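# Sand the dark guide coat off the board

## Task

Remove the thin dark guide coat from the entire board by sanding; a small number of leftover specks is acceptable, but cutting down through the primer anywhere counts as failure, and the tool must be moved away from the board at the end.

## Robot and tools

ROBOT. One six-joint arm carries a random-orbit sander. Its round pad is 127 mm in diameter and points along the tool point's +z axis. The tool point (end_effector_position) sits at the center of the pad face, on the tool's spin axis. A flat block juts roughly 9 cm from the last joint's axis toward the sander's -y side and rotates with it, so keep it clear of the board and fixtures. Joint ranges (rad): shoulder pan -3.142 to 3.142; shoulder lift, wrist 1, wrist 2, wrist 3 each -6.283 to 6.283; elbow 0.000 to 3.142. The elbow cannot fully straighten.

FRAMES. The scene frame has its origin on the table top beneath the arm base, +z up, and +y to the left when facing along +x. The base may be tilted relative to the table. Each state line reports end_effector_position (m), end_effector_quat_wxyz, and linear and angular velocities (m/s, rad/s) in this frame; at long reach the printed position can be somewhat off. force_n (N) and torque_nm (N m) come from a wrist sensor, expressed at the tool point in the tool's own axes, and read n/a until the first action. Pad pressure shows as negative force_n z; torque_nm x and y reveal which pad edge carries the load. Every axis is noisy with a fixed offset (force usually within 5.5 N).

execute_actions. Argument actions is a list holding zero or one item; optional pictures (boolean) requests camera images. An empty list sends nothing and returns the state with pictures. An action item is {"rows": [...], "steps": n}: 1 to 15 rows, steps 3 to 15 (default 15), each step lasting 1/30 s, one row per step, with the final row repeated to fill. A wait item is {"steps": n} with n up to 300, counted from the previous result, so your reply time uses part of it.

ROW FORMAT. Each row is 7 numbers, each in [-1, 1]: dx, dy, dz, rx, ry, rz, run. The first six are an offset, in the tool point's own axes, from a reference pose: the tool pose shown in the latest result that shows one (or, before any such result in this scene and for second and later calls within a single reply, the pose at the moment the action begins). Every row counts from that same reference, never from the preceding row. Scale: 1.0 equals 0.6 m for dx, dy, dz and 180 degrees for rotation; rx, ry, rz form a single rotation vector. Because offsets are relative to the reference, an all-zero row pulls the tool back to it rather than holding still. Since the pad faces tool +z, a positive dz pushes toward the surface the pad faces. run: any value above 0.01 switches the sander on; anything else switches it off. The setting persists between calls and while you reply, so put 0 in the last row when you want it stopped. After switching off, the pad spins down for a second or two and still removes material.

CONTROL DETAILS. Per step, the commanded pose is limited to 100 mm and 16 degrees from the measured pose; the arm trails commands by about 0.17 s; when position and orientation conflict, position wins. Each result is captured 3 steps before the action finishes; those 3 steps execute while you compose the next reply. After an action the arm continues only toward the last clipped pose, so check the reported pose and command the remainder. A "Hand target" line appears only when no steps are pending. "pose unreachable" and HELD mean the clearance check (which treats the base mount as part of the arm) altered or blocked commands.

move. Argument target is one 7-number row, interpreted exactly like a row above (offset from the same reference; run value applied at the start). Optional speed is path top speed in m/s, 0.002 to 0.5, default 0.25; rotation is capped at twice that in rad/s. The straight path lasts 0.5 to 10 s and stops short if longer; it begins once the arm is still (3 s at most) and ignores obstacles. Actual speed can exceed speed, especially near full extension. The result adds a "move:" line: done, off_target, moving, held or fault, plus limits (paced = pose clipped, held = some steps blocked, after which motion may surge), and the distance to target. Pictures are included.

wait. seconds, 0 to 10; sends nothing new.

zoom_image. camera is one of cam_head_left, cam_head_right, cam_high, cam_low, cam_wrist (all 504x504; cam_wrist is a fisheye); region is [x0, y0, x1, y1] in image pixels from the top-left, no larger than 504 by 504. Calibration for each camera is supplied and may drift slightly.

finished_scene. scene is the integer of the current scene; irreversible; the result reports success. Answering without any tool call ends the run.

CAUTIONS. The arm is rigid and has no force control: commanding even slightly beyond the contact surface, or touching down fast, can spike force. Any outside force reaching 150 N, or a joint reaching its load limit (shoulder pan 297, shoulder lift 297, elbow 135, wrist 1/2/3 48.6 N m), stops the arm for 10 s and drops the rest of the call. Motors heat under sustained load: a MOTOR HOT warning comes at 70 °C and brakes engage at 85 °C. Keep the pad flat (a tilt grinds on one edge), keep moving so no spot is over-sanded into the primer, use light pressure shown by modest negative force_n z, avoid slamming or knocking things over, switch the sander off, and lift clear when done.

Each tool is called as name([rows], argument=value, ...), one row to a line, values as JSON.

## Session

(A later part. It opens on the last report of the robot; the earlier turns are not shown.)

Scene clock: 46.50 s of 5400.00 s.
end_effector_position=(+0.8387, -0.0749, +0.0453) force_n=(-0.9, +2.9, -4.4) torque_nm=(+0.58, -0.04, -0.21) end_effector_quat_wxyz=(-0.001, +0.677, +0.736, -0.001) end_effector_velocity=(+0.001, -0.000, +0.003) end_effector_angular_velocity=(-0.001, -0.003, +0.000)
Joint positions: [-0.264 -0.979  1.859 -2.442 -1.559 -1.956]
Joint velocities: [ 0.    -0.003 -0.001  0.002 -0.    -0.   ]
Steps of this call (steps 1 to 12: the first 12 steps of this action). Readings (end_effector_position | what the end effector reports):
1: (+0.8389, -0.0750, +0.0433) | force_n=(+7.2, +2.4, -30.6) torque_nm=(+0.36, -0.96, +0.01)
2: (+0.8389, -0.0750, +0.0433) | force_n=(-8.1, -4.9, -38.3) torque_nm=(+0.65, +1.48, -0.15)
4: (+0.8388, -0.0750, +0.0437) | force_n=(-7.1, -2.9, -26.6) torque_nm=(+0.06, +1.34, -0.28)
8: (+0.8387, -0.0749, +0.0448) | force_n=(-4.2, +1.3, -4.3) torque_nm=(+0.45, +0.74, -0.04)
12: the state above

execute_actions([
  {"rows": [[0.002,-0.004,0.0008,0,0,0,1],[0.004,-0.008,0.0016,0,0,0,1],[0.006,-0.012,0.0024,0,0,0,1],[0.008,-0.016,0.0031,0,0,0,1],[0.01,-0.02,0.0036,0,0,0,1],[0.012,-0.024,0.0036,0,0,0,1]], "steps": 12},
])

move(target=[0, -0.28, 0.0009, 0, 0, 0, 1], speed=0.035)

move(target=[-0.012, -0.3, 0.0011, 0, 0, 0, 1], speed=0.06)

move(target=[0.375, 0, 0.0007, 0, 0, 0, 1], speed=0.08)

execute_actions([
  {"rows": [[0,0,-0.01,0,0,0,0]], "steps": 8},
])

move(target=[0.0, -0.15, -0.3, 0, 0, 0, 0], speed=0.25)

Scene clock: 47.03 s of 5400.00 s.
end_effector_position=(+0.8280, -0.0706, +0.0438) force_n=(+7.9, +4.9, -23.4) torque_nm=(+0.38, -1.06, -0.08) end_effector_quat_wxyz=(-0.001, +0.677, +0.736, -0.001) end_effector_velocity=(-0.033, +0.013, -0.003) end_effector_angular_velocity=(-0.001, -0.003, -0.000)
Joint positions: [-0.263 -0.989  1.884 -2.456 -1.559 -1.955]
Joint velocities: [ 0.003 -0.034  0.075 -0.045 -0.     0.004]
Off your previous action's commanded pose: 0.000 m, 0 deg at its last step (step 3 of this call).
Steps of this call (steps 1 to 3: the last 3 steps of your previous action; steps 4 to 7: nothing new was sent; steps 8 to 16: the first 9 steps of this action). Readings (end_effector_position | what the end effector reports):
8: (+0.8389, -0.0750, +0.0457) | force_n=(+0.4, +0.1, +0.9) torque_nm=(+0.13, -0.18, +0.07)
9: (+0.8385, -0.0748, +0.0457) | force_n=(+1.7, +5.9, -1.1) torque_nm=(+0.82, -0.33, -0.05)
11: (+0.8362, -0.0739, +0.0451) | force_n=(-0.4, -2.5, -0.9) torque_nm=(+0.02, -0.04, -0.03)
15: (+0.8292, -0.0711, +0.0440) | force_n=(+0.9, +2.5, -23.4) torque_nm=(+0.52, -0.30, -0.21)
16: the state above

Scene clock: 52.53 s of 5400.00 s.
end_effector_position=(+0.6570, -0.0834, +0.0431) force_n=(-5.3, -9.9, -44.7) torque_nm=(-1.24, +1.44, -0.10) end_effector_quat_wxyz=(-0.001, +0.677, +0.736, -0.001) end_effector_velocity=(-0.003, -0.001, -0.000) end_effector_angular_velocity=(-0.000, +0.002, -0.000)
Joint positions: [-0.359 -1.168  2.225 -2.617 -1.56  -2.052]
Joint velocities: [-0.002 -0.003  0.005  0.    -0.001 -0.002]
Hand target: +0.657, -0.083, +0.043; -0.001, +0.677, +0.736, -0.001
Off your previous action's commanded pose: 0.002 m, 0 deg at its last step (step 3 of this call).
Off the commanded pose: 0.000 m, 0 deg.
Kept back: nothing.
move: done
camera_calibration (this result's frames):
cam_wrist: T_world_to_cam=[[-0.101495, 0.993792, 0.0455626, 0.141398], [0.967805, 0.08803, 0.235807, -0.594902], [0.230332, 0.0680289, -0.970731, 0.00760951], [0, 0, 0, 1]] pos_world=[0.588348, -0.0886685, 0.141227]

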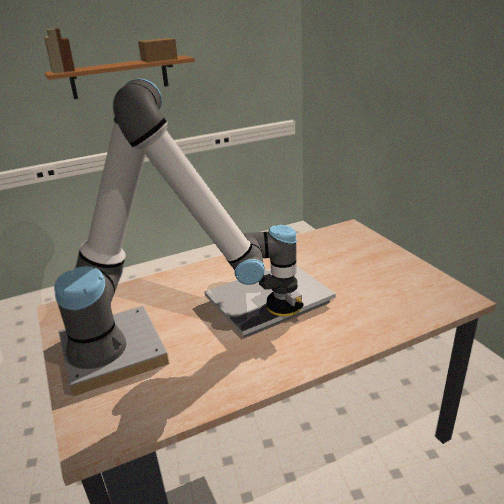

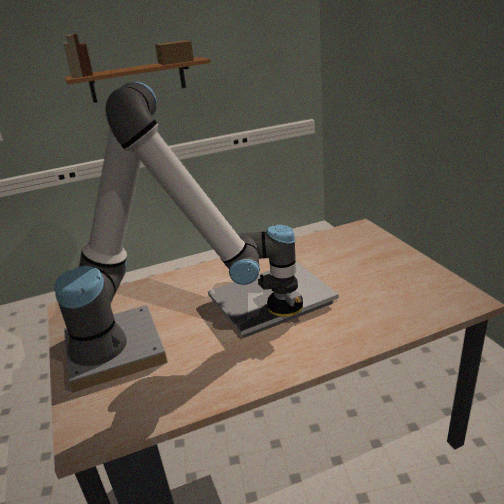

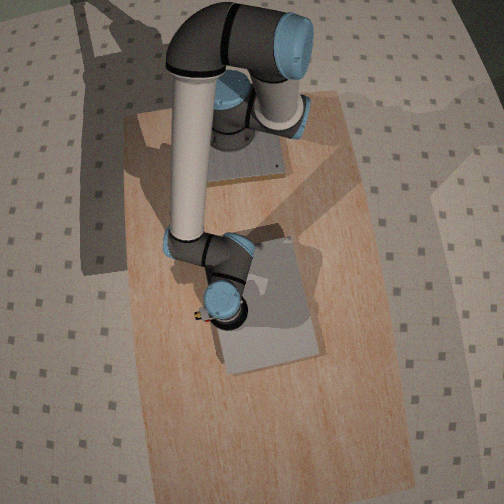

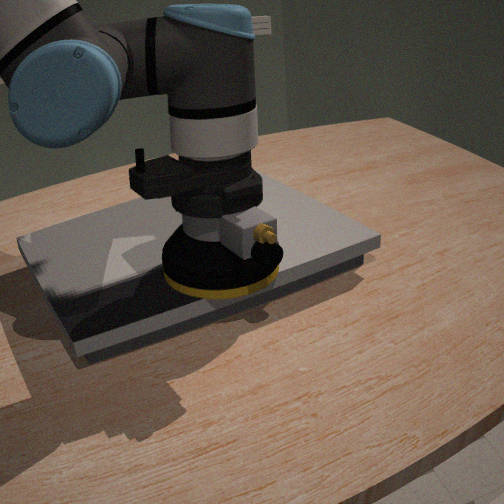

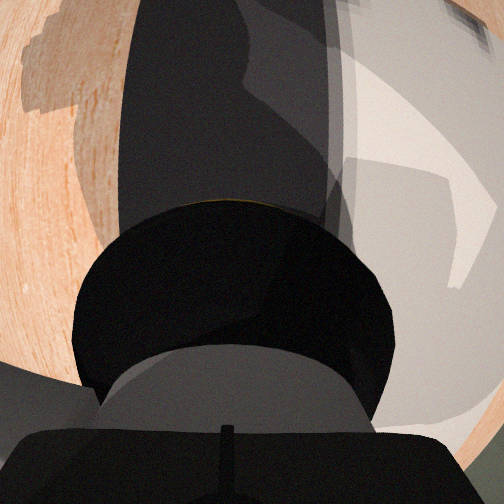

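Scene clock: 56.20 s of 5400.00 s.
end_effector_position=(+0.4782, -0.1060, +0.0428) force_n=(-2.1, -4.9, -34.2) torque_nm=(-1.58, +0.81, +0.13) end_effector_quat_wxyz=(-0.001, +0.677, +0.736, -0.001) end_effector_velocity=(-0.002, -0.000, +0.000) end_effector_angular_velocity=(+0.002, +0.000, -0.001)
Joint positions: [-0.549 -1.354  2.551 -2.756 -1.563 -2.241]
Joint velocities: [-0.004 -0.003  0.004  0.     0.001 -0.003]
Hand target: +0.478, -0.106, +0.043; -0.001, +0.677, +0.736, -0.001
Off the commanded pose: 0.000 m, 0 deg.
Kept back: nothing.
move: done
camera_calibration (this result's frames):
cam_wrist: T_world_to_cam=[[-0.101463, 0.993796, 0.0455427, 0.145638], [0.967904, 0.088032, 0.235399, -0.419816], [0.229929, 0.0679653, -0.970831, 0.0501998], [0, 0, 0, 1]] pos_world=[0.409576, -0.111189, 0.140927]

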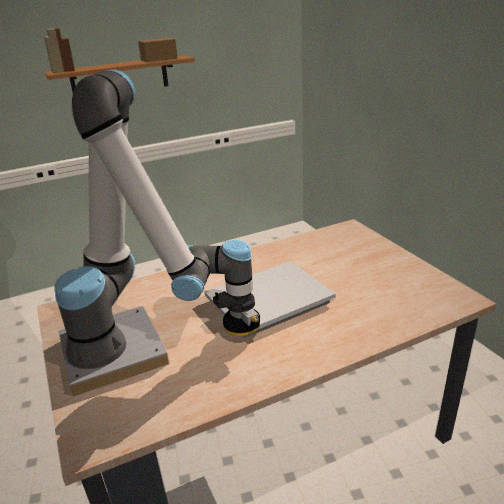

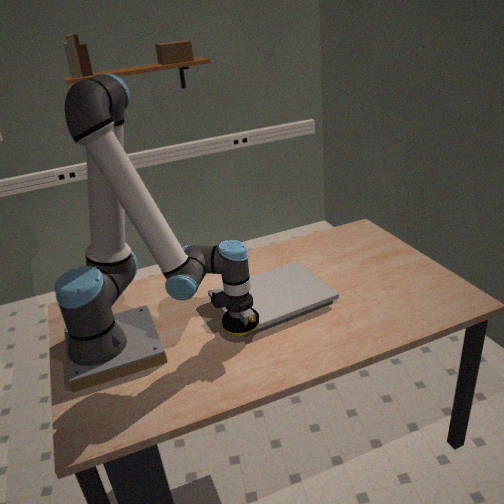

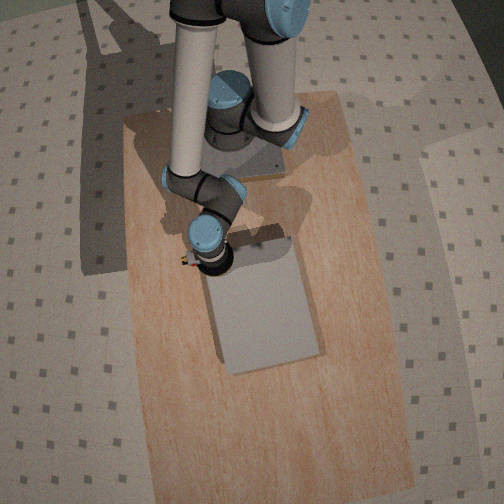

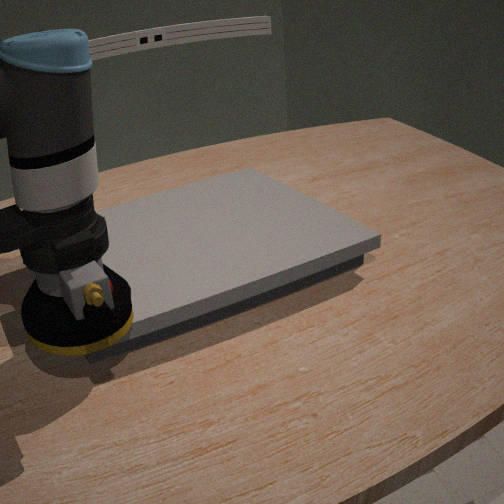

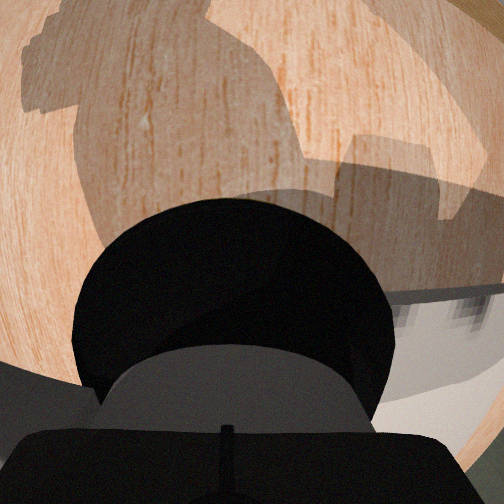

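Scene clock: 59.73 s of 5400.00 s.
end_effector_position=(+0.4590, +0.1180, +0.0428) force_n=(+4.9, +1.0, -25.8) torque_nm=(-1.18, -0.96, -0.10) end_effector_quat_wxyz=(-0.001, +0.677, +0.736, -0.001) end_effector_velocity=(-0.000, +0.002, -0.000) end_effector_angular_velocity=(+0.000, +0.001, -0.000)
Joint positions: [-0.095 -1.382  2.583 -2.766 -1.558 -1.787]
Joint velocities: [ 0.005  0.001 -0.001  0.001 -0.     0.005]
Hand target: +0.459, +0.118, +0.043; -0.001, +0.677, +0.736, -0.001
Off the commanded pose: 0.000 m, 0 deg.
Kept back: nothing.
move: done
camera_calibration (this result's frames):
cam_wrist: T_world_to_cam=[[-0.101551, 0.993782, 0.0456598, -0.0788686], [0.967686, 0.0880275, 0.236295, -0.420947], [0.230807, 0.0681804, -0.970608, 0.0389436], [0, 0, 0, 1]] pos_world=[0.390347, 0.112778, 0.140868]

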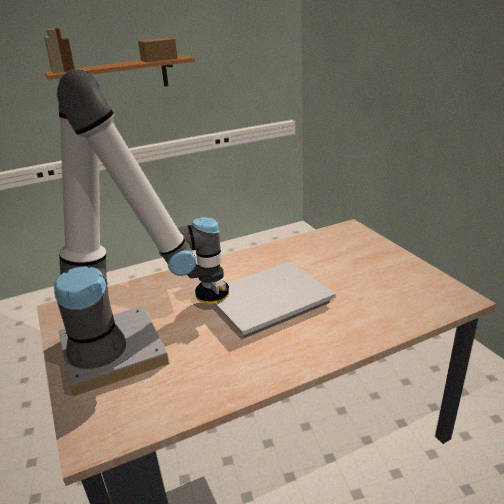

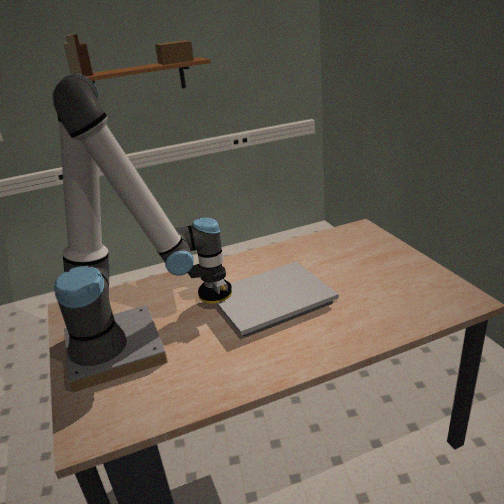

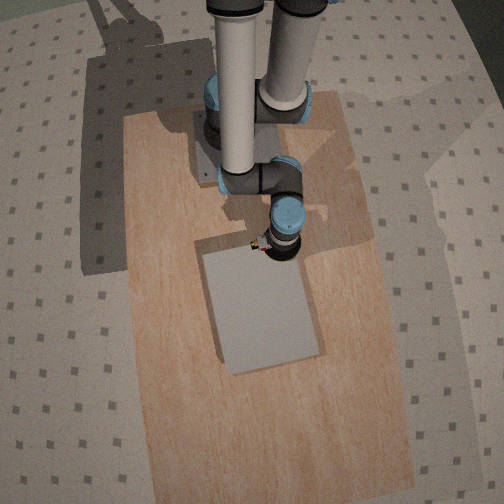

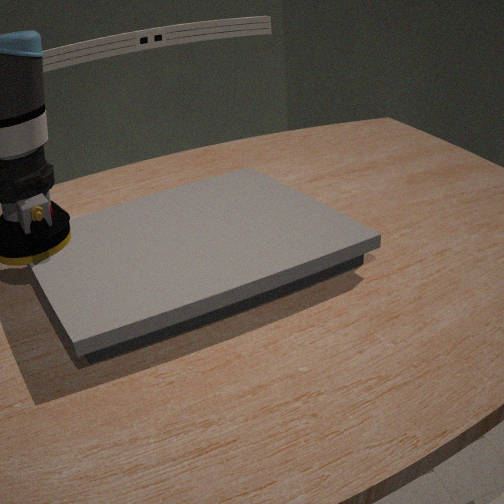

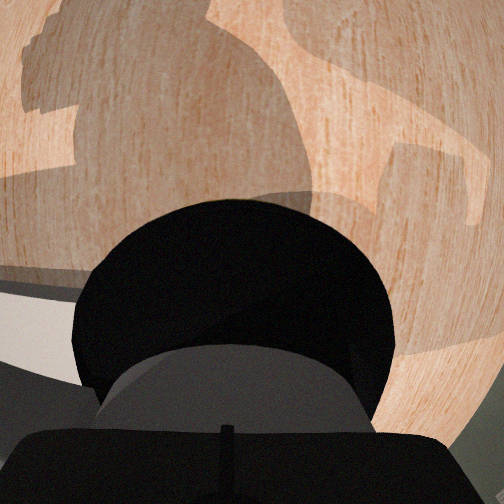

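Scene clock: 59.90 s of 5400.00 s.
end_effector_position=(+0.4588, +0.1181, +0.0464) force_n=(+3.9, +0.5, -7.5) torque_nm=(+0.25, -0.43, -0.11) end_effector_quat_wxyz=(-0.001, +0.677, +0.736, -0.001) end_effector_velocity=(+0.001, -0.000, +0.019) end_effector_angular_velocity=(-0.000, -0.001, -0.001)
Joint positions: [-0.095 -1.392  2.582 -2.753 -1.558 -1.787]
Joint velocities: [-0.001 -0.054 -0.008  0.061 -0.    -0.   ]
Steps of this call (steps 1 to 5: the first 5 steps of this action). Readings (end_effector_position | what the end effector reports):
1: (+0.4590, +0.1181, +0.0429) | force_n=(+0.2, -1.9, -32.6) torque_nm=(-0.05, -0.29, +0.10)
2: (+0.4589, +0.1181, +0.0438) | force_n=(-4.1, -2.9, -2.6) torque_nm=(-0.76, +0.44, -0.09)
4: (+0.4588, +0.1181, +0.0457) | force_n=(-1.2, +0.1, -1.6) torque_nm=(+0.16, +0.26, +0.02)
5: the state above

Scene clock: 61.70 s of 5400.00 s.
end_effector_position=(+0.3698, +0.1101, +0.2285) force_n=(-4.4, +4.7, -1.8) torque_nm=(+0.75, +0.60, -0.14) end_effector_quat_wxyz=(-0.001, +0.677, +0.736, -0.001) end_effector_velocity=(-0.001, -0.000, +0.002) end_effector_angular_velocity=(+0.001, +0.000, +0.000)
Joint positions: [-0.158 -2.014  2.564 -2.113 -1.558 -1.85 ]
Joint velocities: [-0.002 -0.007 -0.001  0.008  0.001 -0.002]
Hand target: +0.370, +0.110, +0.229; -0.001, +0.677, +0.736, -0.001
Off your previous action's commanded pose: 0.001 m, 0 deg at its last step (step 3 of this call).
Off the commanded pose: 0.000 m, 0 deg.
Kept back: nothing.
move: done
camera_calibration (this result's frames):
cam_wrist: T_world_to_cam=[[-0.101542, 0.993789, 0.0455268, -0.088526], [0.967714, 0.0880585, 0.236167, -0.377775], [0.230691, 0.0680377, -0.970645, 0.240431], [0, 0, 0, 1]] pos_world=[0.301124, 0.104884, 0.326622]

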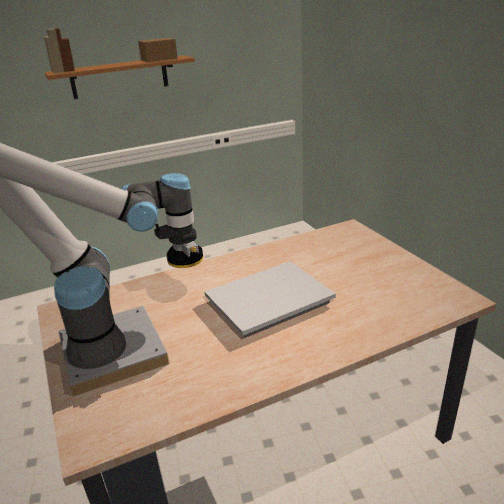

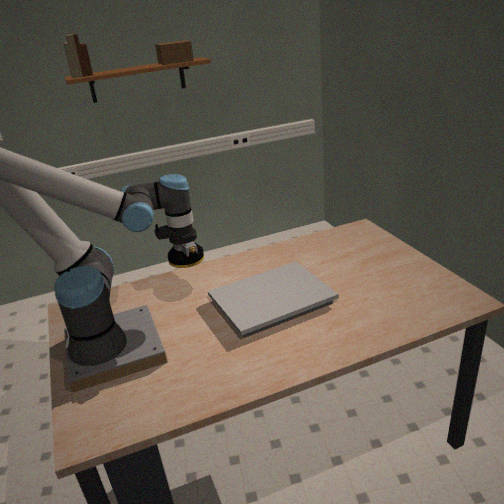

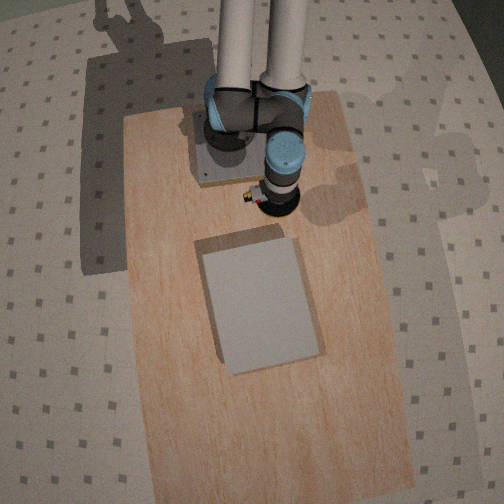

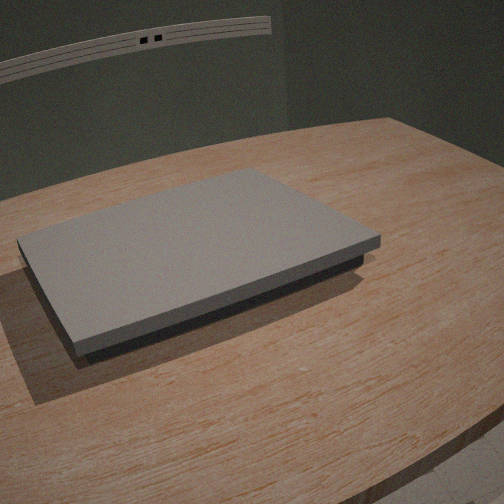

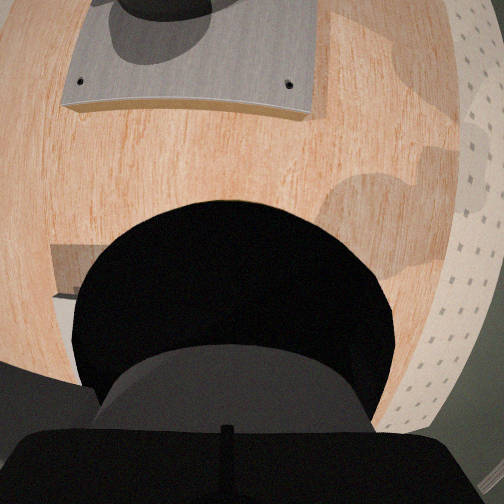

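zoom_image(camera="cam_high", region=[180, 220, 340, 390])

zoom_image(camera="cam_low", region=[0, 150, 400, 400])

Region (180, 220, 340, 390) of cam_high's 504x504 image, scaled by 2.965, with more detail than that image has; it fills the left 474 columns of this view, and the rest is white.

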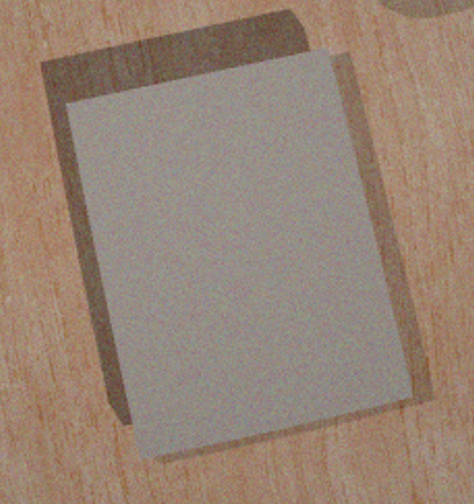

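Region (0, 150, 400, 400) of cam_low's 504x504 image, scaled by 1.260, with more detail than that image has; it fills the top 315 rows of this view, and the rest is white.

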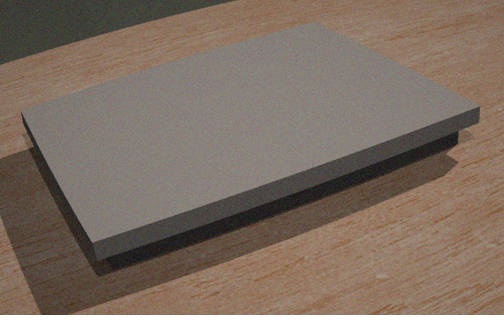

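The board is evenly clean and the arm is clear.

finished_scene(scene=1)

The scene is finished: the task was done.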